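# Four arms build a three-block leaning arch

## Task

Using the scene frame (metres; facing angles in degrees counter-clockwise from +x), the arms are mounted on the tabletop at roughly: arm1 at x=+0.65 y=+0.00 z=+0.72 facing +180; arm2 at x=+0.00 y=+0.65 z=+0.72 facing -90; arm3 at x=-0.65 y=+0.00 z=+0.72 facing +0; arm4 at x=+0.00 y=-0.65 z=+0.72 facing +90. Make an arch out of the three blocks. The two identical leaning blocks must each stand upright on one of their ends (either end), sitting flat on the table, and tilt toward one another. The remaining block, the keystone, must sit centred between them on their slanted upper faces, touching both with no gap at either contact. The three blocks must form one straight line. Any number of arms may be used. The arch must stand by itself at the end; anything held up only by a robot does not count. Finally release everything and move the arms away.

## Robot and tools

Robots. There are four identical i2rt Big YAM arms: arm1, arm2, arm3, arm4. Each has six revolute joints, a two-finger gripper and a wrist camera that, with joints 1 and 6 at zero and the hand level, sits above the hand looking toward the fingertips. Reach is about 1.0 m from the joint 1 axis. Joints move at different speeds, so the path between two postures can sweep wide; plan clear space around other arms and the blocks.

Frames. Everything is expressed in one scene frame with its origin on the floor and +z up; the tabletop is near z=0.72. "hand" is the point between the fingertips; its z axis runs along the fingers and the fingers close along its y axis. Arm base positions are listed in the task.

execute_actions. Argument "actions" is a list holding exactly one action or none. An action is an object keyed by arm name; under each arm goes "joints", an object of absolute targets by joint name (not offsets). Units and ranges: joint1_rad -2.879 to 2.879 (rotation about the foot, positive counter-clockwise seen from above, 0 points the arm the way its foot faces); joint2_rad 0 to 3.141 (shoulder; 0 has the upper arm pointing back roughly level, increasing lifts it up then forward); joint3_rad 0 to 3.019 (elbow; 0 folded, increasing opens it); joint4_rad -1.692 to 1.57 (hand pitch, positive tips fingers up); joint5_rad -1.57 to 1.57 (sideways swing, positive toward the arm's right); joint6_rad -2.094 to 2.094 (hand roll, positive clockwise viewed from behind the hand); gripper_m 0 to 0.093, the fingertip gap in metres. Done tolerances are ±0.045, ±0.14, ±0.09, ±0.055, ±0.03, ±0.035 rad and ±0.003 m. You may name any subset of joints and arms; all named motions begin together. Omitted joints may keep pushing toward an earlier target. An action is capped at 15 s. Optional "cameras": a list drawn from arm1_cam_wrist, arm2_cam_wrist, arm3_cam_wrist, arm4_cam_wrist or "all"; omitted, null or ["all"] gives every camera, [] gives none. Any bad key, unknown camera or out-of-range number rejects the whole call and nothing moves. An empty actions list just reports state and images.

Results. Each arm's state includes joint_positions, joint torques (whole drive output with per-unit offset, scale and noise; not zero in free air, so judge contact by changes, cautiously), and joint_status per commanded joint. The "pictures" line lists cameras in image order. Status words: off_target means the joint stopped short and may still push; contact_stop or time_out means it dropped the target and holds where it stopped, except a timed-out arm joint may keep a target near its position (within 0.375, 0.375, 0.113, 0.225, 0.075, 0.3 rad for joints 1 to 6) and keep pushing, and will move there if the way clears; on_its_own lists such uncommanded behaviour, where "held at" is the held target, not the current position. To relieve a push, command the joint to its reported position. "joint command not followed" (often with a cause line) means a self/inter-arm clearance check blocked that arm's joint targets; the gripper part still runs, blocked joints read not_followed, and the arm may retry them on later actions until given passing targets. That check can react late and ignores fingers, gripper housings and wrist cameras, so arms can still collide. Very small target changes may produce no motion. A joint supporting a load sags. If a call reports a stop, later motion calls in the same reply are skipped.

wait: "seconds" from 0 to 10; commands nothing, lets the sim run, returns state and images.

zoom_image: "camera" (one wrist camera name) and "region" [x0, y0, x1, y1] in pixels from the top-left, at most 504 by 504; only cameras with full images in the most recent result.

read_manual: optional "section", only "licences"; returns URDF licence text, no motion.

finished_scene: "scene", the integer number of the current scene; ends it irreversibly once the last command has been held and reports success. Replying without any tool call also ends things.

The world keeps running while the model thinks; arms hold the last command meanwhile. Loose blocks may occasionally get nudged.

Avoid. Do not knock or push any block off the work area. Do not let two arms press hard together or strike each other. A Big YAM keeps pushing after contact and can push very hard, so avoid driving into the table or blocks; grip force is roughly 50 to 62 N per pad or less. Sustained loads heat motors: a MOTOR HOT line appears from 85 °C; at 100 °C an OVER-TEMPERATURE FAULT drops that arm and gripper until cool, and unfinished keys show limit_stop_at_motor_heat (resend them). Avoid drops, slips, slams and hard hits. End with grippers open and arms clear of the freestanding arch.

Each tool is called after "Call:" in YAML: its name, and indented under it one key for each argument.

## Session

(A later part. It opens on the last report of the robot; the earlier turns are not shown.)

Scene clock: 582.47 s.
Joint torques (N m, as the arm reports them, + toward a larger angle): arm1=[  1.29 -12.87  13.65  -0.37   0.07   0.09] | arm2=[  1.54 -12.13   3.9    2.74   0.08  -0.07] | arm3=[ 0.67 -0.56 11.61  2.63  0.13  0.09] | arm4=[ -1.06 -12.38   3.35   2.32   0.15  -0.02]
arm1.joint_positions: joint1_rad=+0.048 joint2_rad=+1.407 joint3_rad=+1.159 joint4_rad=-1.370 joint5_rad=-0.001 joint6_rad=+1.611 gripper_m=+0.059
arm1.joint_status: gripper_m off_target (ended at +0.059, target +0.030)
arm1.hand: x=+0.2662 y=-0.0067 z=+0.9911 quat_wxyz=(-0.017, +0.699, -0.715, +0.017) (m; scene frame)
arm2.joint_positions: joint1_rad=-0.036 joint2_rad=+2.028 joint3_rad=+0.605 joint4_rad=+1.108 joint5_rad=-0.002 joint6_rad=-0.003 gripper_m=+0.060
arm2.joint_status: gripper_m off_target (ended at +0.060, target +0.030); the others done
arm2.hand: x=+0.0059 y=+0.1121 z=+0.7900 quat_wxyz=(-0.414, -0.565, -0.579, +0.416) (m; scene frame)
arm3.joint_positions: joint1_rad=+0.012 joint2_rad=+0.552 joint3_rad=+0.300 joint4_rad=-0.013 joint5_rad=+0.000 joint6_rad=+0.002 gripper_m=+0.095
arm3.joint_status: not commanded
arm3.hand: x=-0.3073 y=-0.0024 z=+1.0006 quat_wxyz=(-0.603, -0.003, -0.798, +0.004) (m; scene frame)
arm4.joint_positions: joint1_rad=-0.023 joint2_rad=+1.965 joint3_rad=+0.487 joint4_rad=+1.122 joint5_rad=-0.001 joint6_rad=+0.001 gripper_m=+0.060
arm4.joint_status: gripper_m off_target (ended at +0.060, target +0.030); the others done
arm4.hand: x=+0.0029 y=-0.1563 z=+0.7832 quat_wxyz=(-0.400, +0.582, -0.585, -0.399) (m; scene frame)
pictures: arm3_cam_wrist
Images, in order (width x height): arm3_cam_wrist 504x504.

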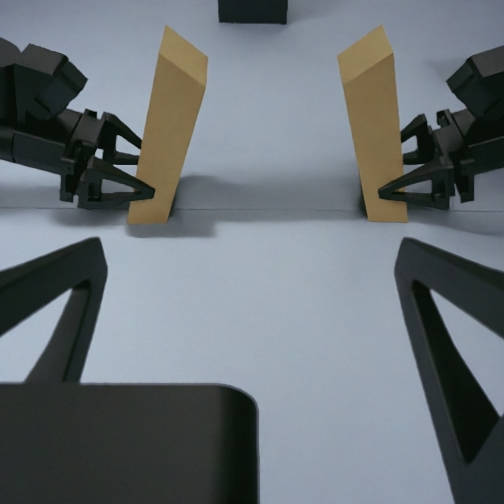

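Call:
execute_actions:
  actions:
    - {"arm2":{"joints":{"joint2_rad":2.025,"joint4_rad":1.075,"gripper_m":0.03}},"arm4":{"joints":{"joint2_rad":1.982,"gripper_m":0.03}},"arm1":{"joints":{"gripper_m":0.03}}}
  cameras: ["arm3_cam_wrist"]

Call:
zoom_image:
  camera: "arm3_cam_wrist"
  region: [100, 150, 260, 260]

Call:
zoom_image:
  camera: "arm3_cam_wrist"
  region: [300, 150, 460, 260]

Call:
zoom_image:
  camera: "arm3_cam_wrist"
  region: [140, 10, 420, 130]

Scene clock: 609.90 s.
Joint torques (N m, as the arm reports them, + toward a larger angle): arm1=[  1.18 -12.98  13.62  -0.35   0.08   0.08] | arm2=[  1.65 -12.66   3.93   1.06   0.08  -0.08] | arm3=[ 0.51 -0.42 11.61  2.61  0.13  0.08] | arm4=[ -0.98 -11.13   3.17   2.42   0.15  -0.02]
arm1.joint_positions: joint1_rad=+0.048 joint2_rad=+1.407 joint3_rad=+1.159 joint4_rad=-1.370 joint5_rad=-0.001 joint6_rad=+1.611 gripper_m=+0.059
arm1.joint_status: gripper_m off_target (ended at +0.059, target +0.030)
arm1.hand: x=+0.2662 y=-0.0067 z=+0.9911 quat_wxyz=(-0.017, +0.699, -0.715, +0.017) (m; scene frame)
arm2.joint_positions: joint1_rad=-0.036 joint2_rad=+2.024 joint3_rad=+0.605 joint4_rad=+1.093 joint5_rad=-0.002 joint6_rad=-0.003 gripper_m=+0.060
arm2.joint_status: gripper_m off_target (ended at +0.060, target +0.030); the others done
arm2.hand: x=+0.0058 y=+0.1123 z=+0.7891 quat_wxyz=(-0.411, -0.567, -0.581, +0.413) (m; scene frame)
arm3.joint_positions: joint1_rad=+0.012 joint2_rad=+0.552 joint3_rad=+0.300 joint4_rad=-0.013 joint5_rad=+0.000 joint6_rad=+0.002 gripper_m=+0.095
arm3.joint_status: not commanded
arm3.hand: x=-0.3073 y=-0.0024 z=+1.0006 quat_wxyz=(-0.603, -0.003, -0.798, +0.004) (m; scene frame)
arm4.joint_positions: joint1_rad=-0.023 joint2_rad=+1.966 joint3_rad=+0.487 joint4_rad=+1.122 joint5_rad=-0.001 joint6_rad=+0.001 gripper_m=+0.060
arm4.joint_status: gripper_m off_target (ended at +0.060, target +0.030); the others done
arm4.hand: x=+0.0029 y=-0.1563 z=+0.7830 quat_wxyz=(-0.400, +0.582, -0.585, -0.399) (m; scene frame)
pictures: arm3_cam_wrist
Images, in order (width x height): arm3_cam_wrist 504x504.

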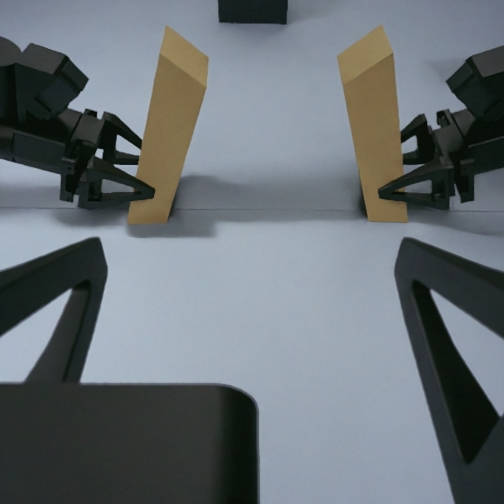

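Region (100, 150, 260, 260) of arm3_cam_wrist's 504x504 image, scaled by 3.150, with more detail than that image has; it fills the top 346 rows of this view, and the rest is white.

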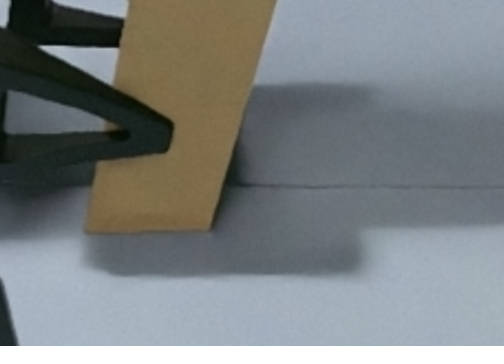

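Region (300, 150, 460, 260) of arm3_cam_wrist's 504x504 image, scaled by 3.150, with more detail than that image has; it fills the top 346 rows of this view, and the rest is white.

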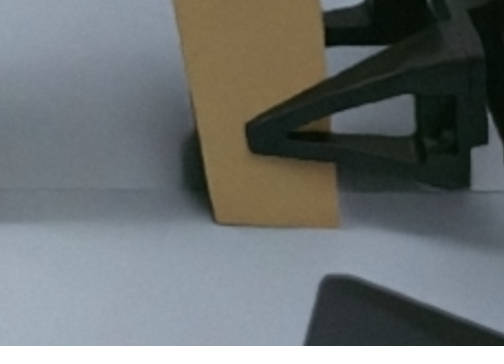

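Region (140, 10, 420, 130) of arm3_cam_wrist's 504x504 image, scaled by 1.800, with more detail than that image has; it fills the top 216 rows of this view, and the rest is white.

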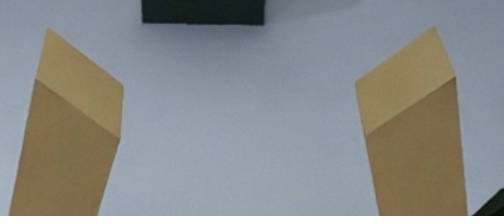

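Call:
zoom_image:
  camera: "arm3_cam_wrist"
  region: [150, 15, 250, 115]

Call:
zoom_image:
  camera: "arm3_cam_wrist"
  region: [320, 15, 420, 115]

Region (150, 15, 250, 115) of arm3_cam_wrist's 504x504 image, scaled by 5.040, with more detail than that image has.

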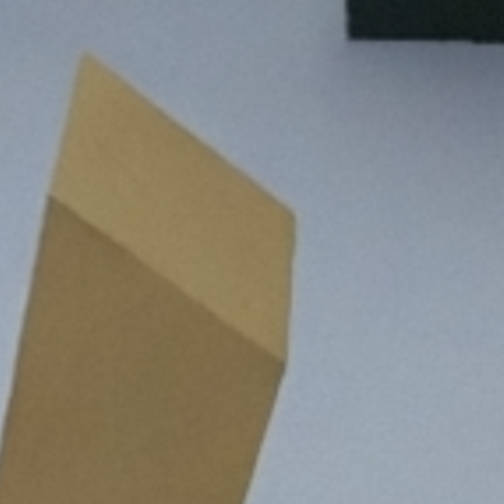

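Region (320, 15, 420, 115) of arm3_cam_wrist's 504x504 image, scaled by 5.040, with more detail than that image has.

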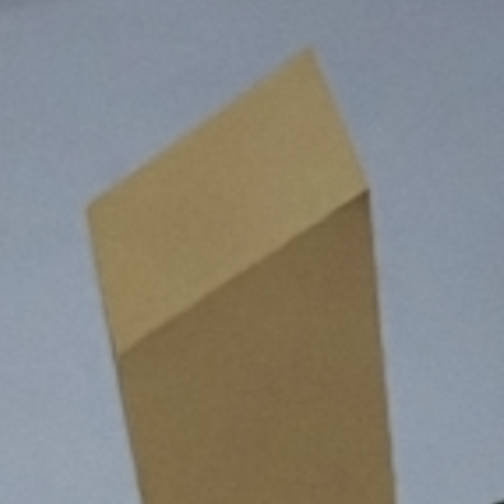

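Call:
execute_actions:
  actions:
    - {"arm2":{"joints":{"joint2_rad":2.005,"joint4_rad":1.062,"joint5_rad":0.045,"gripper_m":0.03}},"arm4":{"joints":{"joint2_rad":1.947,"joint5_rad":-0.048,"gripper_m":0.03}},"arm1":{"joints":{"gripper_m":0.03}}}
  cameras: ["arm3_cam_wrist"]

Call:
zoom_image:
  camera: "arm3_cam_wrist"
  region: [150, 15, 250, 115]

Call:
zoom_image:
  camera: "arm3_cam_wrist"
  region: [320, 15, 420, 115]

Call:
zoom_image:
  camera: "arm3_cam_wrist"
  region: [100, 150, 260, 260]

Call:
zoom_image:
  camera: "arm3_cam_wrist"
  region: [300, 150, 460, 260]

Scene clock: 701.43 s.
Joint torques (N m, as the arm reports them, + toward a larger angle): arm1=[  1.27 -12.99  13.62  -0.29   0.08   0.09] | arm2=[  1.19 -13.35   3.99   1.31   0.52  -0.14] | arm3=[ 0.58 -0.47 11.62  2.63  0.13  0.09] | arm4=[ -0.61 -14.31   3.22   2.36  -0.33  -0.01]
arm1.joint_positions: joint1_rad=+0.048 joint2_rad=+1.407 joint3_rad=+1.159 joint4_rad=-1.370 joint5_rad=-0.001 joint6_rad=+1.611 gripper_m=+0.059
arm1.joint_status: gripper_m off_target (ended at +0.059, target +0.030)
arm1.hand: x=+0.2662 y=-0.0067 z=+0.9911 quat_wxyz=(-0.017, +0.699, -0.715, +0.017) (m; scene frame)
arm2.joint_positions: joint1_rad=-0.030 joint2_rad=+2.014 joint3_rad=+0.605 joint4_rad=+1.073 joint5_rad=+0.031 joint6_rad=+0.001 gripper_m=+0.060
arm2.joint_status: gripper_m off_target (ended at +0.060, target +0.030); the others done
arm2.hand: x=+0.0033 y=+0.1125 z=+0.7896 quat_wxyz=(-0.401, -0.576, -0.577, +0.418) (m; scene frame)
arm3.joint_positions: joint1_rad=+0.012 joint2_rad=+0.552 joint3_rad=+0.300 joint4_rad=-0.013 joint5_rad=+0.000 joint6_rad=+0.002 gripper_m=+0.095
arm3.joint_status: not commanded
arm3.hand: x=-0.3073 y=-0.0024 z=+1.0006 quat_wxyz=(-0.603, -0.003, -0.798, +0.004) (m; scene frame)
arm4.joint_positions: joint1_rad=-0.027 joint2_rad=+1.966 joint3_rad=+0.487 joint4_rad=+1.122 joint5_rad=-0.037 joint6_rad=+0.000 gripper_m=+0.060
arm4.joint_status: gripper_m off_target (ended at +0.060, target +0.030); the others done
arm4.hand: x=-0.0010 y=-0.1564 z=+0.7831 quat_wxyz=(-0.390, +0.588, -0.579, -0.409) (m; scene frame)
pictures: arm3_cam_wrist
Images, in order (width x height): arm3_cam_wrist 504x504.

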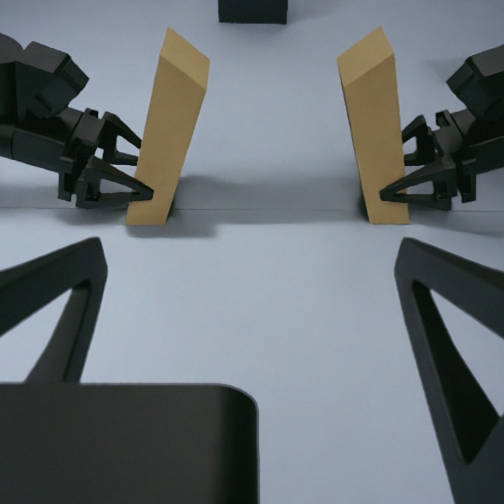

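Region (150, 15, 250, 115) of arm3_cam_wrist's 504x504 image, scaled by 5.040, with more detail than that image has.

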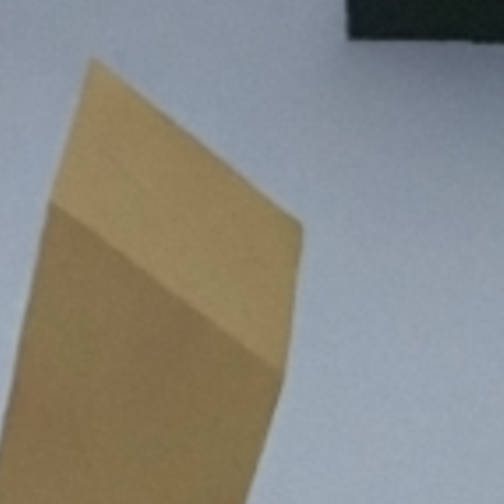

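Region (320, 15, 420, 115) of arm3_cam_wrist's 504x504 image, scaled by 5.040, with more detail than that image has.

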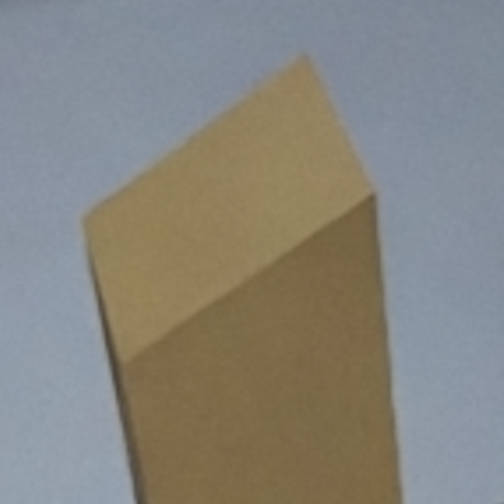

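Region (100, 150, 260, 260) of arm3_cam_wrist's 504x504 image, scaled by 3.150, with more detail than that image has; it fills the top 346 rows of this view, and the rest is white.

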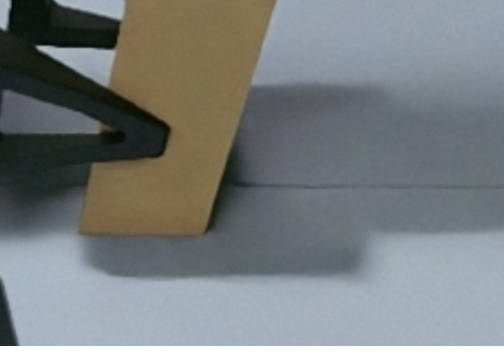

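Region (300, 150, 460, 260) of arm3_cam_wrist's 504x504 image, scaled by 3.150, with more detail than that image has; it fills the top 346 rows of this view, and the rest is white.

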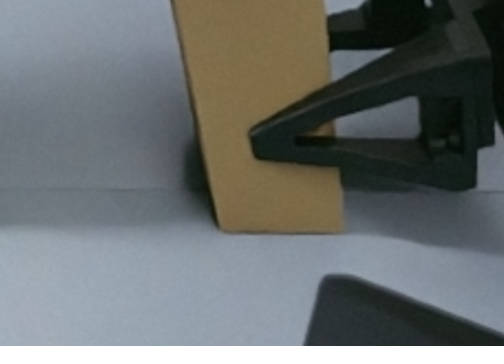

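Call:
execute_actions:
  actions:
    - {"arm2":{"joints":{"joint2_rad":2.014,"joint3_rad":0.645,"joint4_rad":1.05,"gripper_m":0.03}},"arm4":{"joints":{"joint2_rad":1.966,"joint3_rad":0.527,"joint4_rad":1.10,"gripper_m":0.03}},"arm1":{"joints":{"joint1_rad":0.053,"joint2_rad":1.78,"joint3_rad":1.99,"joint4_rad":-1.69,"gripper_m":0.03}}}
  cameras: ["arm3_cam_wrist"]

Call:
zoom_image:
  camera: "arm3_cam_wrist"
  region: [140, 10, 420, 130]

Call:
zoom_image:
  camera: "arm3_cam_wrist"
  region: [100, 150, 260, 260]

Call:
zoom_image:
  camera: "arm3_cam_wrist"
  region: [300, 150, 460, 260]

Scene clock: 751.33 s.
Joint torques (N m, as the arm reports them, + toward a larger angle): arm1=[  1.26 -19.95  13.9   -0.12   0.07   0.07] | arm2=[  1.18 -12.63   5.3    1.34   0.38  -0.14] | arm3=[ 0.54 -0.54 11.65  2.63  0.13  0.08] | arm4=[ -0.73 -12.66   4.11   1.04  -0.2   -0.01]
arm1.joint_positions: joint1_rad=+0.048 joint2_rad=+1.781 joint3_rad=+1.949 joint4_rad=-1.682 joint5_rad=-0.001 joint6_rad=+1.612 gripper_m=+0.059
arm1.joint_status: gripper_m off_target (ended at +0.059, target +0.030); the others done
arm1.hand: x=+0.0939 y=-0.0098 z=+1.1205 quat_wxyz=(+0.021, +0.699, -0.715, -0.019) (m; scene frame)
arm2.joint_positions: joint1_rad=-0.030 joint2_rad=+2.013 joint3_rad=+0.613 joint4_rad=+1.061 joint5_rad=+0.034 joint6_rad=+0.002 gripper_m=+0.060
arm2.joint_status: gripper_m off_target (ended at +0.060, target +0.030); the others done
arm2.hand: x=+0.0027 y=+0.1096 z=+0.7899 quat_wxyz=(-0.399, -0.577, -0.576, +0.418) (m; scene frame)
arm3.joint_positions: joint1_rad=+0.012 joint2_rad=+0.552 joint3_rad=+0.300 joint4_rad=-0.013 joint5_rad=+0.000 joint6_rad=+0.002 gripper_m=+0.095
arm3.joint_status: not commanded
arm3.hand: x=-0.3073 y=-0.0024 z=+1.0006 quat_wxyz=(-0.603, -0.003, -0.798, +0.004) (m; scene frame)
arm4.joint_positions: joint1_rad=-0.027 joint2_rad=+1.966 joint3_rad=+0.495 joint4_rad=+1.112 joint5_rad=-0.040 joint6_rad=+0.000 gripper_m=+0.060
arm4.joint_status: gripper_m off_target (ended at +0.060, target +0.030); the others done
arm4.hand: x=-0.0016 y=-0.1534 z=+0.7830 quat_wxyz=(-0.389, +0.589, -0.579, -0.409) (m; scene frame)
pictures: arm3_cam_wrist
Images, in order (width x height): arm3_cam_wrist 504x504.

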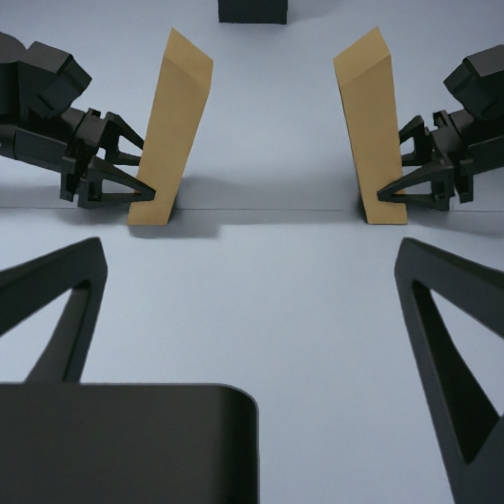

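Region (140, 10, 420, 130) of arm3_cam_wrist's 504x504 image, scaled by 1.800, with more detail than that image has; it fills the top 216 rows of this view, and the rest is white.

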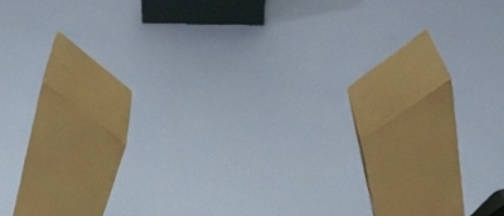

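Region (100, 150, 260, 260) of arm3_cam_wrist's 504x504 image, scaled by 3.150, with more detail than that image has; it fills the top 346 rows of this view, and the rest is white.

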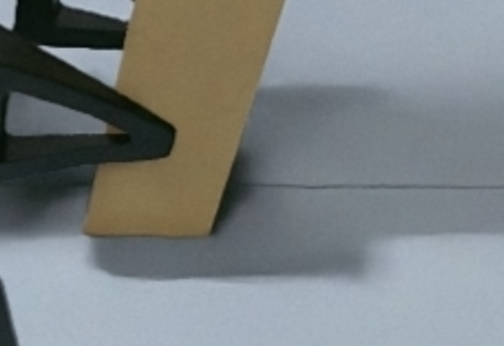

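Region (300, 150, 460, 260) of arm3_cam_wrist's 504x504 image, scaled by 3.150, with more detail than that image has; it fills the top 346 rows of this view, and the rest is white.

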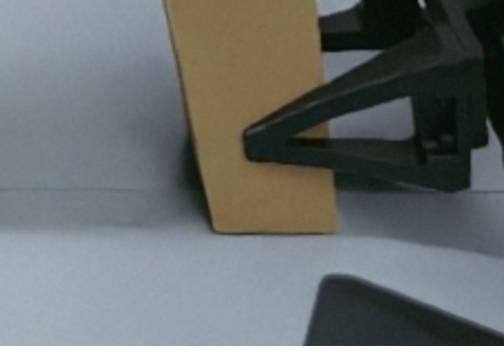

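Call:
execute_actions:
  actions:
    - {"arm2":{"joints":{"joint2_rad":2.04,"gripper_m":0.03}},"arm4":{"joints":{"joint2_rad":1.995,"gripper_m":0.03}},"arm1":{"joints":{"joint1_rad":0.08,"joint2_rad":2.085,"joint3_rad":2.215,"joint4_rad":-1.655,"gripper_m":0.03}}}
  cameras: ["arm3_cam_wrist","arm1_cam_wrist"]

Call:
zoom_image:
  camera: "arm3_cam_wrist"
  region: [140, 0, 420, 130]

Call:
zoom_image:
  camera: "arm3_cam_wrist"
  region: [100, 150, 260, 260]

Call:
zoom_image:
  camera: "arm3_cam_wrist"
  region: [300, 150, 460, 260]

Scene clock: 768.97 s.
Joint torques (N m, as the arm reports them, + toward a larger angle): arm1=[  1.15 -27.72  14.58   0.36   0.07   0.08] | arm2=[  1.09 -10.76   5.25   1.32   0.38  -0.15] | arm3=[ 0.5  -0.5  11.63  2.63  0.13  0.08] | arm4=[ -0.57 -10.1    4.12   1.05  -0.19  -0.02]
arm1.joint_positions: joint1_rad=+0.076 joint2_rad=+2.112 joint3_rad=+2.168 joint4_rad=-1.661 joint5_rad=-0.001 joint6_rad=+1.612 gripper_m=+0.059
arm1.joint_status: gripper_m off_target (ended at +0.059, target +0.030); the others done
arm1.hand: x=+0.0044 y=-0.0292 z=+1.0106 quat_wxyz=(-0.013, +0.708, -0.706, +0.013) (m; scene frame)
arm2.joint_positions: joint1_rad=-0.030 joint2_rad=+2.013 joint3_rad=+0.613 joint4_rad=+1.061 joint5_rad=+0.034 joint6_rad=+0.002 gripper_m=+0.060
arm2.joint_status: gripper_m off_target (ended at +0.060, target +0.030); the others done
arm2.hand: x=+0.0027 y=+0.1096 z=+0.7899 quat_wxyz=(-0.399, -0.577, -0.576, +0.418) (m; scene frame)
arm3.joint_positions: joint1_rad=+0.012 joint2_rad=+0.552 joint3_rad=+0.300 joint4_rad=-0.013 joint5_rad=+0.000 joint6_rad=+0.002 gripper_m=+0.095
arm3.joint_status: not commanded
arm3.hand: x=-0.3073 y=-0.0024 z=+1.0006 quat_wxyz=(-0.603, -0.003, -0.798, +0.004) (m; scene frame)
arm4.joint_positions: joint1_rad=-0.027 joint2_rad=+1.966 joint3_rad=+0.495 joint4_rad=+1.112 joint5_rad=-0.040 joint6_rad=+0.000 gripper_m=+0.060
arm4.joint_status: gripper_m off_target (ended at +0.060, target +0.030); the others done
arm4.hand: x=-0.0016 y=-0.1534 z=+0.7830 quat_wxyz=(-0.389, +0.589, -0.579, -0.409) (m; scene frame)
pictures: arm1_cam_wrist, arm3_cam_wrist
Images, in order (width x height): arm1_cam_wrist 504x504, arm3_cam_wrist 504x504.

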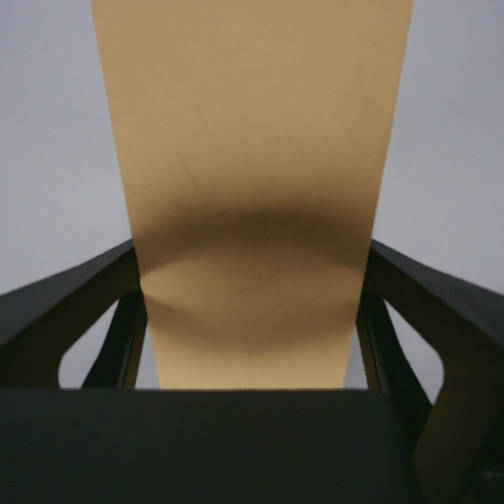

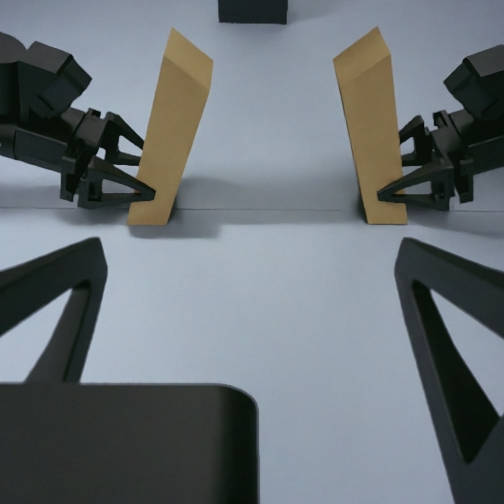

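Region (140, 0, 420, 130) of arm3_cam_wrist's 504x504 image, scaled by 1.800, with more detail than that image has; it fills the top 234 rows of this view, and the rest is white.

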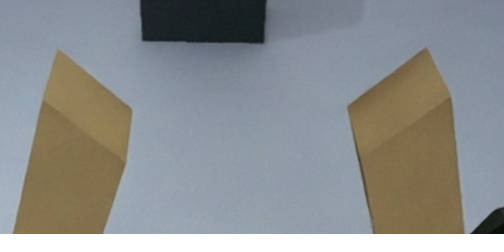

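Region (100, 150, 260, 260) of arm3_cam_wrist's 504x504 image, scaled by 3.150, with more detail than that image has; it fills the top 346 rows of this view, and the rest is white.

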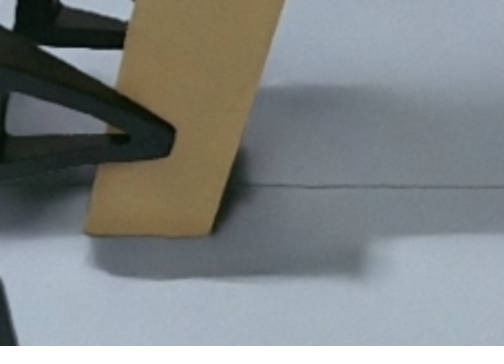

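Region (300, 150, 460, 260) of arm3_cam_wrist's 504x504 image, scaled by 3.150, with more detail than that image has; it fills the top 346 rows of this view, and the rest is white.

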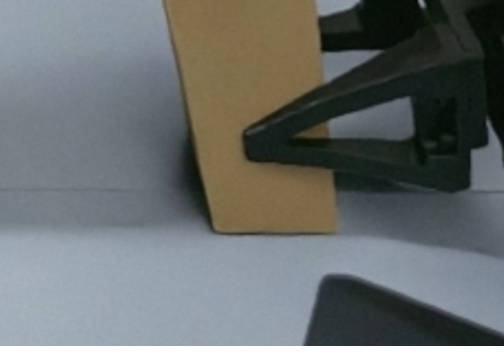

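Call:
execute_actions:
  actions:
    - {"arm2":{"joints":{"gripper_m":0.03}},"arm4":{"joints":{"gripper_m":0.03}},"arm1":{"joints":{"joint1_rad":0.066,"joint3_rad":1.99,"joint4_rad":-1.445,"gripper_m":0.03}}}
  cameras: ["arm3_cam_wrist"]

Call:
zoom_image:
  camera: "arm3_cam_wrist"
  region: [140, 0, 420, 130]

Scene clock: 789.00 s.
Joint torques (N m, as the arm reports them, + toward a larger angle): arm1=[  0.09 -26.79  11.7    0.63   0.07   0.08] | arm2=[  1.23 -10.69   5.28   1.32   0.38  -0.14] | arm3=[ 0.52 -0.52 11.63  2.63  0.14  0.09] | arm4=[-0.62 -9.97  4.14  1.07 -0.19 -0.01]
arm1.joint_positions: joint1_rad=+0.076 joint2_rad=+2.103 joint3_rad=+1.972 joint4_rad=-1.456 joint5_rad=-0.001 joint6_rad=+1.612 gripper_m=+0.059
arm1.joint_status: gripper_m off_target (ended at +0.059, target +0.030); the others done
arm1.hand: x=+0.0052 y=-0.0291 z=+0.9419 quat_wxyz=(-0.006, +0.708, -0.706, +0.006) (m; scene frame)
arm2.joint_positions: joint1_rad=-0.030 joint2_rad=+2.013 joint3_rad=+0.613 joint4_rad=+1.061 joint5_rad=+0.034 joint6_rad=+0.002 gripper_m=+0.060
arm2.joint_status: gripper_m off_target (ended at +0.060, target +0.030)
arm2.hand: x=+0.0027 y=+0.1096 z=+0.7899 quat_wxyz=(-0.399, -0.577, -0.576, +0.418) (m; scene frame)
arm3.joint_positions: joint1_rad=+0.012 joint2_rad=+0.552 joint3_rad=+0.300 joint4_rad=-0.013 joint5_rad=+0.000 joint6_rad=+0.002 gripper_m=+0.095
arm3.joint_status: not commanded
arm3.hand: x=-0.3073 y=-0.0024 z=+1.0006 quat_wxyz=(-0.603, -0.003, -0.798, +0.004) (m; scene frame)
arm4.joint_positions: joint1_rad=-0.027 joint2_rad=+1.966 joint3_rad=+0.495 joint4_rad=+1.112 joint5_rad=-0.040 joint6_rad=+0.000 gripper_m=+0.060
arm4.joint_status: gripper_m off_target (ended at +0.060, target +0.030)
arm4.hand: x=-0.0016 y=-0.1534 z=+0.7830 quat_wxyz=(-0.389, +0.589, -0.579, -0.409) (m; scene frame)
pictures: arm3_cam_wrist
Images, in order (width x height): arm3_cam_wrist 504x504.

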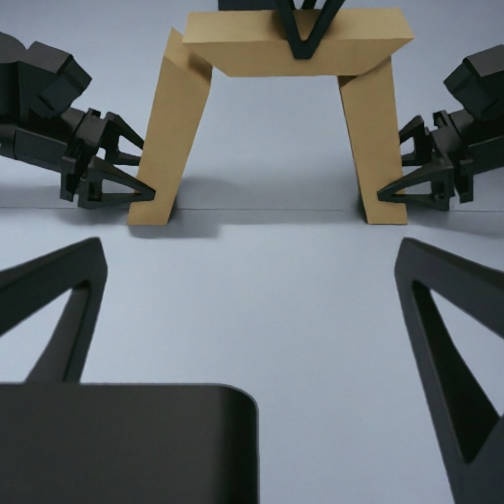

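Region (140, 0, 420, 130) of arm3_cam_wrist's 504x504 image, scaled by 1.800, with more detail than that image has; it fills the top 234 rows of this view, and the rest is white.

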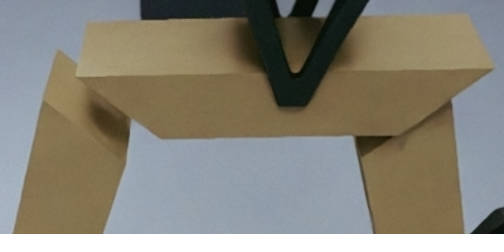

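Call:
execute_actions:
  actions:
    - {"arm2":{"joints":{"gripper_m":0.03}},"arm4":{"joints":{"gripper_m":0.03}},"arm1":{"joints":{"joint1_rad":0.041,"joint6_rad":1.587,"gripper_m":0.03}}}
  cameras: ["arm3_cam_wrist"]

Call:
zoom_image:
  camera: "arm3_cam_wrist"
  region: [140, 0, 420, 130]

Scene clock: 814.93 s.
Joint torques (N m, as the arm reports them, + toward a larger angle): arm1=[  0.97 -26.67  11.69   0.65   0.08  -0.07] | arm2=[  1.28 -10.69   5.26   1.35   0.38  -0.15] | arm3=[ 0.64 -0.48 11.61  2.64  0.13  0.08] | arm4=[-0.66 -9.93  4.18  1.08 -0.2  -0.02]
arm1.joint_positions: joint1_rad=+0.043 joint2_rad=+2.103 joint3_rad=+1.972 joint4_rad=-1.456 joint5_rad=-0.001 joint6_rad=+1.596 gripper_m=+0.059
arm1.joint_status: gripper_m off_target (ended at +0.059, target +0.030); the others done
arm1.hand: x=+0.0046 y=-0.0079 z=+0.9419 quat_wxyz=(-0.006, +0.703, -0.712, +0.006) (m; scene frame)
arm2.joint_positions: joint1_rad=-0.030 joint2_rad=+2.013 joint3_rad=+0.613 joint4_rad=+1.061 joint5_rad=+0.034 joint6_rad=+0.002 gripper_m=+0.060
arm2.joint_status: gripper_m off_target (ended at +0.060, target +0.030)
arm2.hand: x=+0.0027 y=+0.1096 z=+0.7899 quat_wxyz=(-0.399, -0.577, -0.576, +0.418) (m; scene frame)
arm3.joint_positions: joint1_rad=+0.012 joint2_rad=+0.552 joint3_rad=+0.300 joint4_rad=-0.013 joint5_rad=+0.000 joint6_rad=+0.002 gripper_m=+0.095
arm3.joint_status: not commanded
arm3.hand: x=-0.3073 y=-0.0024 z=+1.0006 quat_wxyz=(-0.603, -0.003, -0.798, +0.004) (m; scene frame)
arm4.joint_positions: joint1_rad=-0.027 joint2_rad=+1.966 joint3_rad=+0.495 joint4_rad=+1.112 joint5_rad=-0.040 joint6_rad=+0.000 gripper_m=+0.060
arm4.joint_status: gripper_m off_target (ended at +0.060, target +0.030)
arm4.hand: x=-0.0016 y=-0.1534 z=+0.7830 quat_wxyz=(-0.389, +0.589, -0.579, -0.409) (m; scene frame)
pictures: arm3_cam_wrist
Images, in order (width x height): arm3_cam_wrist 504x504.

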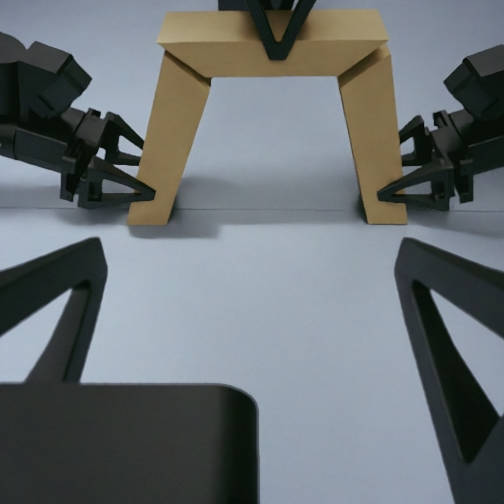

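Region (140, 0, 420, 130) of arm3_cam_wrist's 504x504 image, scaled by 1.800, with more detail than that image has; it fills the top 234 rows of this view, and the rest is white.

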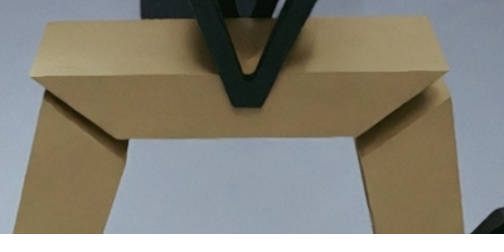

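Call:
execute_actions:
  actions:
    - {"arm2":{"joints":{"gripper_m":0.03}},"arm4":{"joints":{"gripper_m":0.03}},"arm1":{"joints":{"joint1_rad":0.054,"joint3_rad":1.955,"joint4_rad":-1.42,"gripper_m":0.03}}}
  cameras: ["arm3_cam_wrist"]

Call:
zoom_image:
  camera: "arm3_cam_wrist"
  region: [140, 0, 420, 130]

Scene clock: 828.53 s.
Joint torques (N m, as the arm reports them, + toward a larger angle): arm1=[  1.53 -26.63  10.87   0.59   0.07  -0.09] | arm2=[  1.21 -10.71   5.28   1.36   0.37  -0.15] | arm3=[ 0.56 -0.38 11.61  2.66  0.13  0.08] | arm4=[ -0.52 -10.08   4.17   1.06  -0.19  -0.01]
arm1.joint_positions: joint1_rad=+0.045 joint2_rad=+2.103 joint3_rad=+1.945 joint4_rad=-1.431 joint5_rad=-0.001 joint6_rad=+1.594 gripper_m=+0.059
arm1.joint_status: gripper_m off_target (ended at +0.059, target +0.030); the others done
arm1.hand: x=+0.0066 y=-0.0091 z=+0.9317 quat_wxyz=(-0.006, +0.704, -0.710, +0.007) (m; scene frame)
arm2.joint_positions: joint1_rad=-0.030 joint2_rad=+2.013 joint3_rad=+0.613 joint4_rad=+1.061 joint5_rad=+0.035 joint6_rad=+0.003 gripper_m=+0.060
arm2.joint_status: gripper_m off_target (ended at +0.060, target +0.030)
arm2.hand: x=+0.0026 y=+0.1096 z=+0.7899 quat_wxyz=(-0.399, -0.578, -0.576, +0.418) (m; scene frame)
arm3.joint_positions: joint1_rad=+0.012 joint2_rad=+0.552 joint3_rad=+0.300 joint4_rad=-0.013 joint5_rad=+0.000 joint6_rad=+0.002 gripper_m=+0.095
arm3.joint_status: not commanded
arm3.hand: x=-0.3073 y=-0.0024 z=+1.0006 quat_wxyz=(-0.603, -0.003, -0.798, +0.004) (m; scene frame)
arm4.joint_positions: joint1_rad=-0.027 joint2_rad=+1.966 joint3_rad=+0.495 joint4_rad=+1.112 joint5_rad=-0.040 joint6_rad=+0.000 gripper_m=+0.060
arm4.joint_status: gripper_m off_target (ended at +0.060, target +0.030)
arm4.hand: x=-0.0016 y=-0.1534 z=+0.7830 quat_wxyz=(-0.389, +0.589, -0.579, -0.409) (m; scene frame)
pictures: arm3_cam_wrist
Images, in order (width x height): arm3_cam_wrist 504x504.

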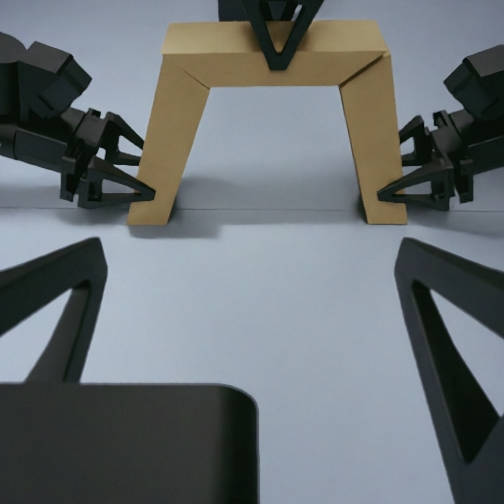

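Region (140, 0, 420, 130) of arm3_cam_wrist's 504x504 image, scaled by 1.800, with more detail than that image has; it fills the top 234 rows of this view, and the rest is white.

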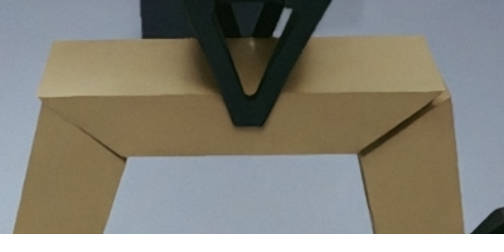

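Call:
zoom_image:
  camera: "arm3_cam_wrist"
  region: [140, 20, 240, 120]

Call:
zoom_image:
  camera: "arm3_cam_wrist"
  region: [320, 20, 420, 120]

Region (140, 20, 240, 120) of arm3_cam_wrist's 504x504 image, scaled by 5.040, with more detail than that image has.

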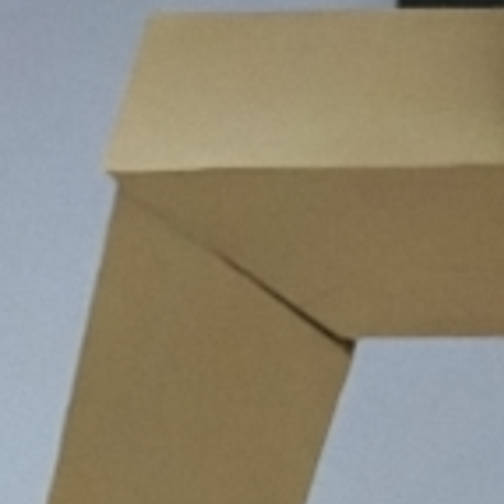

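Region (320, 20, 420, 120) of arm3_cam_wrist's 504x504 image, scaled by 5.040, with more detail than that image has.

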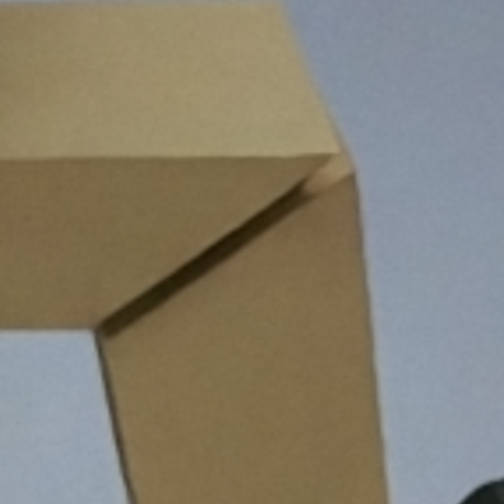

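Call:
execute_actions:
  actions:
    - {"arm2":{"joints":{"gripper_m":0.03}},"arm4":{"joints":{"gripper_m":0.03}},"arm1":{"joints":{"joint1_rad":0.061,"joint3_rad":1.94,"joint4_rad":-1.395,"joint6_rad":1.6,"gripper_m":0.03}}}
  cameras: ["arm3_cam_wrist"]

Call:
zoom_image:
  camera: "arm3_cam_wrist"
  region: [140, 20, 240, 120]

Call:
zoom_image:
  camera: "arm3_cam_wrist"
  region: [320, 20, 420, 120]

Scene clock: 860.17 s.
Joint torques (N m, as the arm reports them, + toward a larger angle): arm1=[  1.57 -26.66  10.8    0.58   0.08   0.05] | arm2=[  1.13 -10.67   5.21   1.31   0.37  -0.17] | arm3=[ 0.47 -0.52 11.63  2.61  0.13  0.08] | arm4=[ -0.71 -10.12   4.15   1.07  -0.2   -0.02]
arm1.joint_positions: joint1_rad=+0.053 joint2_rad=+2.103 joint3_rad=+1.931 joint4_rad=-1.406 joint5_rad=-0.001 joint6_rad=+1.594 gripper_m=+0.059
arm1.joint_status: gripper_m off_target (ended at +0.059, target +0.030); the others done
arm1.hand: x=+0.0050 y=-0.0148 z=+0.9265 quat_wxyz=(-0.002, +0.707, -0.707, +0.003) (m; scene frame)
arm2.joint_positions: joint1_rad=-0.030 joint2_rad=+2.013 joint3_rad=+0.613 joint4_rad=+1.061 joint5_rad=+0.035 joint6_rad=+0.005 gripper_m=+0.060
arm2.joint_status: gripper_m off_target (ended at +0.060, target +0.030)
arm2.hand: x=+0.0026 y=+0.1096 z=+0.7899 quat_wxyz=(-0.400, -0.578, -0.576, +0.418) (m; scene frame)
arm3.joint_positions: joint1_rad=+0.012 joint2_rad=+0.552 joint3_rad=+0.300 joint4_rad=-0.013 joint5_rad=+0.000 joint6_rad=+0.002 gripper_m=+0.095
arm3.joint_status: not commanded
arm3.hand: x=-0.3073 y=-0.0024 z=+1.0006 quat_wxyz=(-0.603, -0.003, -0.798, +0.004) (m; scene frame)
arm4.joint_positions: joint1_rad=-0.027 joint2_rad=+1.966 joint3_rad=+0.495 joint4_rad=+1.112 joint5_rad=-0.040 joint6_rad=+0.000 gripper_m=+0.060
arm4.joint_status: gripper_m off_target (ended at +0.060, target +0.030)
arm4.hand: x=-0.0016 y=-0.1534 z=+0.7830 quat_wxyz=(-0.389, +0.589, -0.579, -0.409) (m; scene frame)
pictures: arm3_cam_wrist
Images, in order (width x height): arm3_cam_wrist 504x504.

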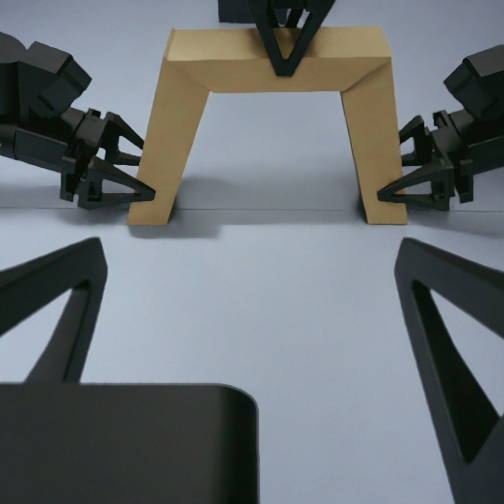

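Region (140, 20, 240, 120) of arm3_cam_wrist's 504x504 image, scaled by 5.040, with more detail than that image has.

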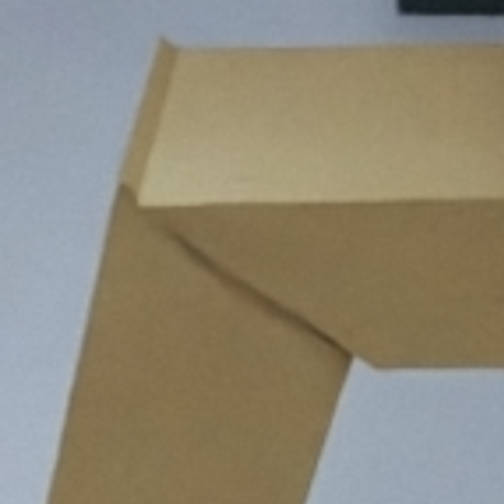

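Region (320, 20, 420, 120) of arm3_cam_wrist's 504x504 image, scaled by 5.040, with more detail than that image has.

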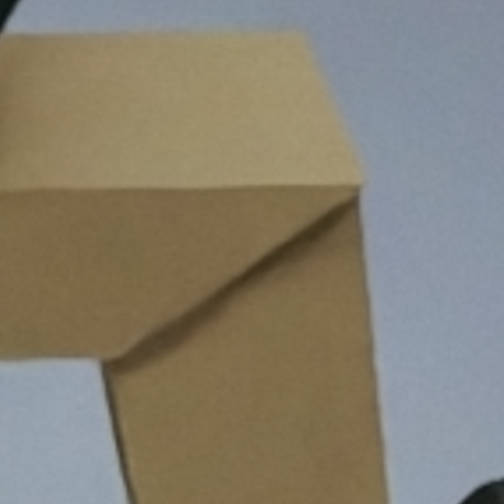

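Call:
execute_actions:
  actions: []
  cameras: ["arm1_cam_wrist","arm2_cam_wrist","arm4_cam_wrist","arm3_cam_wrist"]

Scene clock: 899.27 s.
Joint torques (N m, as the arm reports them, + toward a larger angle): arm1=[  1.37 -26.54  10.72   0.68   0.07   0.06] | arm2=[  1.27 -10.69   5.32   1.33   0.36  -0.17] | arm3=[ 0.55 -0.48 11.6   2.63  0.13  0.08] | arm4=[ -0.71 -10.03   4.12   1.03  -0.19  -0.01]
arm1.joint_positions: joint1_rad=+0.053 joint2_rad=+2.103 joint3_rad=+1.931 joint4_rad=-1.406 joint5_rad=-0.001 joint6_rad=+1.594 gripper_m=+0.059
arm1.joint_status: gripper_m off_target (ended at +0.059, target +0.030); the others done
arm1.hand: x=+0.0050 y=-0.0148 z=+0.9265 quat_wxyz=(-0.002, +0.707, -0.707, +0.003) (m; scene frame)
arm2.joint_positions: joint1_rad=-0.030 joint2_rad=+2.013 joint3_rad=+0.613 joint4_rad=+1.061 joint5_rad=+0.035 joint6_rad=+0.005 gripper_m=+0.060
arm2.joint_status: gripper_m off_target (ended at +0.060, target +0.030)
arm2.hand: x=+0.0026 y=+0.1096 z=+0.7899 quat_wxyz=(-0.400, -0.578, -0.576, +0.418) (m; scene frame)
arm3.joint_positions: joint1_rad=+0.012 joint2_rad=+0.552 joint3_rad=+0.300 joint4_rad=-0.013 joint5_rad=+0.000 joint6_rad=+0.002 gripper_m=+0.095
arm3.joint_status: not commanded
arm3.hand: x=-0.3073 y=-0.0024 z=+1.0006 quat_wxyz=(-0.603, -0.003, -0.798, +0.004) (m; scene frame)
arm4.joint_positions: joint1_rad=-0.027 joint2_rad=+1.966 joint3_rad=+0.495 joint4_rad=+1.112 joint5_rad=-0.040 joint6_rad=+0.000 gripper_m=+0.060
arm4.joint_status: gripper_m off_target (ended at +0.060, target +0.030)
arm4.hand: x=-0.0016 y=-0.1534 z=+0.7830 quat_wxyz=(-0.389, +0.589, -0.579, -0.409) (m; scene frame)
pictures: arm1_cam_wrist, arm2_cam_wrist, arm3_cam_wrist, arm4_cam_wrist
Images, in order (width x height): arm1_cam_wrist 504x504, arm2_cam_wrist 504x504, arm3_cam_wrist 504x504, arm4_cam_wrist 504x504.

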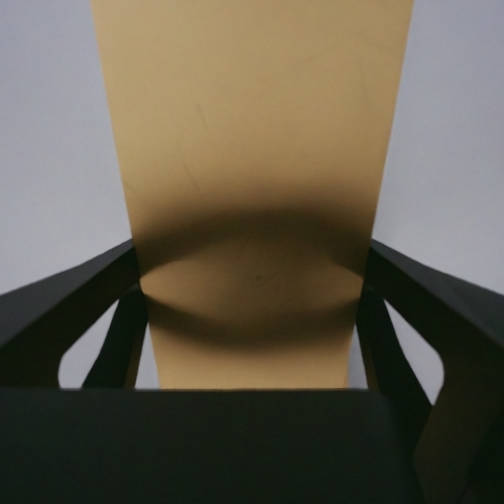

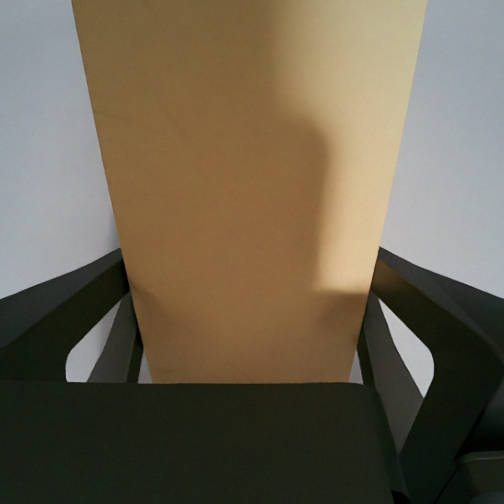

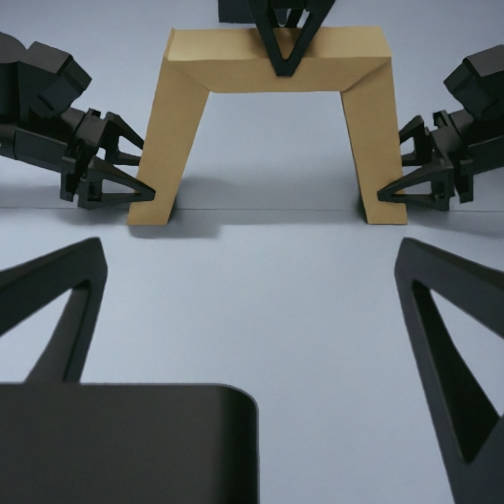

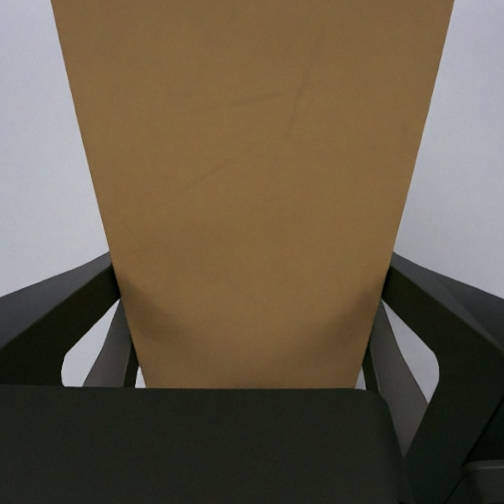

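Call:
execute_actions:
  actions:
    - {"arm2":{"joints":{"gripper_m":0.03}},"arm4":{"joints":{"gripper_m":0.03}},"arm1":{"joints":{"joint1_rad":0.05,"joint2_rad":2.06,"joint3_rad":1.93,"joint4_rad":-1.40,"gripper_m":0.03}}}
  cameras: ["arm3_cam_wrist"]

Call:
zoom_image:
  camera: "arm3_cam_wrist"
  region: [140, 0, 420, 130]

Scene clock: 966.83 s.
Joint torques (N m, as the arm reports them, + toward a larger angle): arm1=[  0.76 -28.26  10.66   0.4    0.07   0.06] | arm2=[  1.1  -10.59   5.28   1.35   0.35  -0.17] | arm3=[ 0.5  -0.49 11.6   2.62  0.14  0.09] | arm4=[ -0.6  -10.06   4.13   1.08  -0.18  -0.01]
arm1.joint_positions: joint1_rad=+0.053 joint2_rad=+2.096 joint3_rad=+1.922 joint4_rad=-1.406 joint5_rad=-0.001 joint6_rad=+1.594 gripper_m=+0.059
arm1.joint_status: gripper_m off_target (ended at +0.059, target +0.030); the others done
arm1.hand: x=+0.0077 y=-0.0148 z=+0.9276 quat_wxyz=(-0.003, +0.707, -0.707, +0.004) (m; scene frame)
arm2.joint_positions: joint1_rad=-0.030 joint2_rad=+2.013 joint3_rad=+0.613 joint4_rad=+1.061 joint5_rad=+0.035 joint6_rad=+0.005 gripper_m=+0.060
arm2.joint_status: gripper_m off_target (ended at +0.060, target +0.030)
arm2.hand: x=+0.0026 y=+0.1096 z=+0.7899 quat_wxyz=(-0.400, -0.578, -0.576, +0.418) (m; scene frame)
arm3.joint_positions: joint1_rad=+0.012 joint2_rad=+0.552 joint3_rad=+0.300 joint4_rad=-0.013 joint5_rad=+0.000 joint6_rad=+0.002 gripper_m=+0.095
arm3.joint_status: not commanded
arm3.hand: x=-0.3073 y=-0.0024 z=+1.0006 quat_wxyz=(-0.603, -0.003, -0.798, +0.004) (m; scene frame)
arm4.joint_positions: joint1_rad=-0.027 joint2_rad=+1.966 joint3_rad=+0.495 joint4_rad=+1.112 joint5_rad=-0.040 joint6_rad=+0.000 gripper_m=+0.060
arm4.joint_status: gripper_m off_target (ended at +0.060, target +0.030)
arm4.hand: x=-0.0016 y=-0.1534 z=+0.7830 quat_wxyz=(-0.389, +0.589, -0.579, -0.409) (m; scene frame)
pictures: arm3_cam_wrist
Images, in order (width x height): arm3_cam_wrist 504x504.

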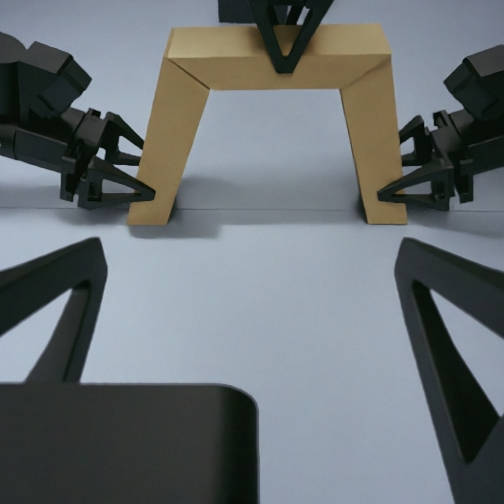

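Region (140, 0, 420, 130) of arm3_cam_wrist's 504x504 image, scaled by 1.800, with more detail than that image has; it fills the top 234 rows of this view, and the rest is white.

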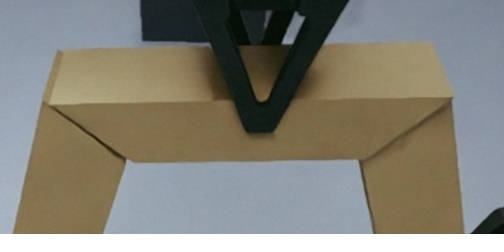

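Call:
execute_actions:
  actions:
    - {"arm2":{"joints":{"gripper_m":0.03}},"arm4":{"joints":{"gripper_m":0.03}},"arm1":{"joints":{"joint1_rad":0.042,"joint2_rad":2.046,"joint3_rad":1.913,"joint4_rad":-1.382,"gripper_m":0.03}}}
  cameras: ["arm3_cam_wrist"]

Call:
zoom_image:
  camera: "arm3_cam_wrist"
  region: [140, 20, 240, 120]

Call:
zoom_image:
  camera: "arm3_cam_wrist"
  region: [320, 20, 420, 120]

Scene clock: 974.47 s.
Joint torques (N m, as the arm reports them, + toward a larger angle): arm1=[  0.13 -27.74  10.72   0.66   0.07   0.05] | arm2=[  1.12 -10.68   5.27   1.33   0.35  -0.18] | arm3=[ 0.59 -0.57 11.62  2.63  0.13  0.08] | arm4=[-0.62 -9.98  4.13  1.04 -0.18 -0.02]
arm1.joint_positions: joint1_rad=+0.053 joint2_rad=+2.081 joint3_rad=+1.904 joint4_rad=-1.393 joint5_rad=-0.001 joint6_rad=+1.594 gripper_m=+0.059
arm1.joint_status: gripper_m off_target (ended at +0.059, target +0.030); the others done
arm1.hand: x=+0.0098 y=-0.0147 z=+0.9301 quat_wxyz=(+0.000, +0.707, -0.707, +0.000) (m; scene frame)
arm2.joint_positions: joint1_rad=-0.030 joint2_rad=+2.013 joint3_rad=+0.613 joint4_rad=+1.061 joint5_rad=+0.035 joint6_rad=+0.005 gripper_m=+0.060
arm2.joint_status: gripper_m off_target (ended at +0.060, target +0.030)
arm2.hand: x=+0.0026 y=+0.1096 z=+0.7899 quat_wxyz=(-0.400, -0.578, -0.576, +0.418) (m; scene frame)
arm3.joint_positions: joint1_rad=+0.012 joint2_rad=+0.552 joint3_rad=+0.300 joint4_rad=-0.013 joint5_rad=+0.000 joint6_rad=+0.002 gripper_m=+0.095
arm3.joint_status: not commanded
arm3.hand: x=-0.3073 y=-0.0024 z=+1.0006 quat_wxyz=(-0.603, -0.003, -0.798, +0.004) (m; scene frame)
arm4.joint_positions: joint1_rad=-0.027 joint2_rad=+1.966 joint3_rad=+0.495 joint4_rad=+1.112 joint5_rad=-0.040 joint6_rad=+0.000 gripper_m=+0.060
arm4.joint_status: gripper_m off_target (ended at +0.060, target +0.030)
arm4.hand: x=-0.0016 y=-0.1534 z=+0.7830 quat_wxyz=(-0.389, +0.589, -0.579, -0.409) (m; scene frame)
pictures: arm3_cam_wrist
Images, in order (width x height): arm3_cam_wrist 504x504.

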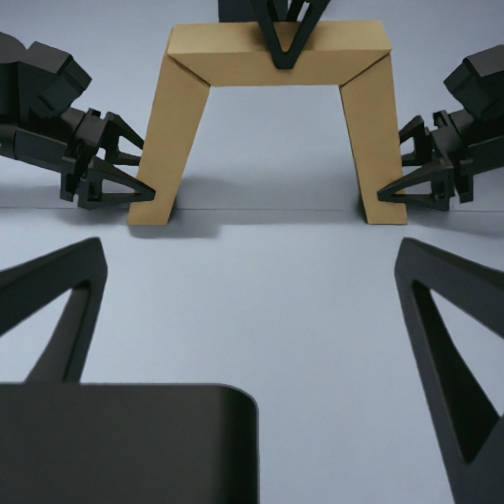

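Region (140, 20, 240, 120) of arm3_cam_wrist's 504x504 image, scaled by 5.040, with more detail than that image has.

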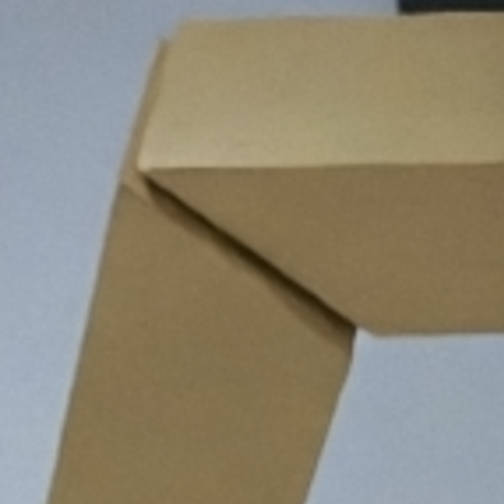

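Region (320, 20, 420, 120) of arm3_cam_wrist's 504x504 image, scaled by 5.040, with more detail than that image has.

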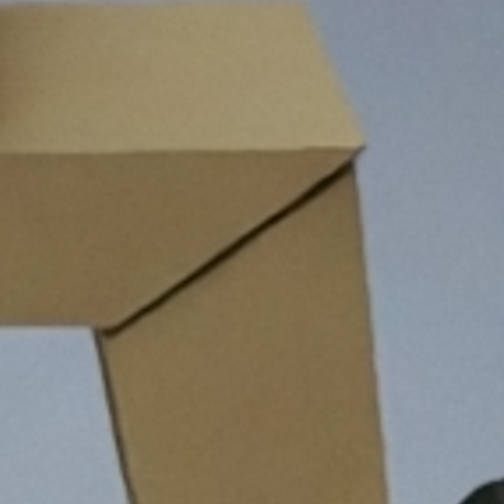

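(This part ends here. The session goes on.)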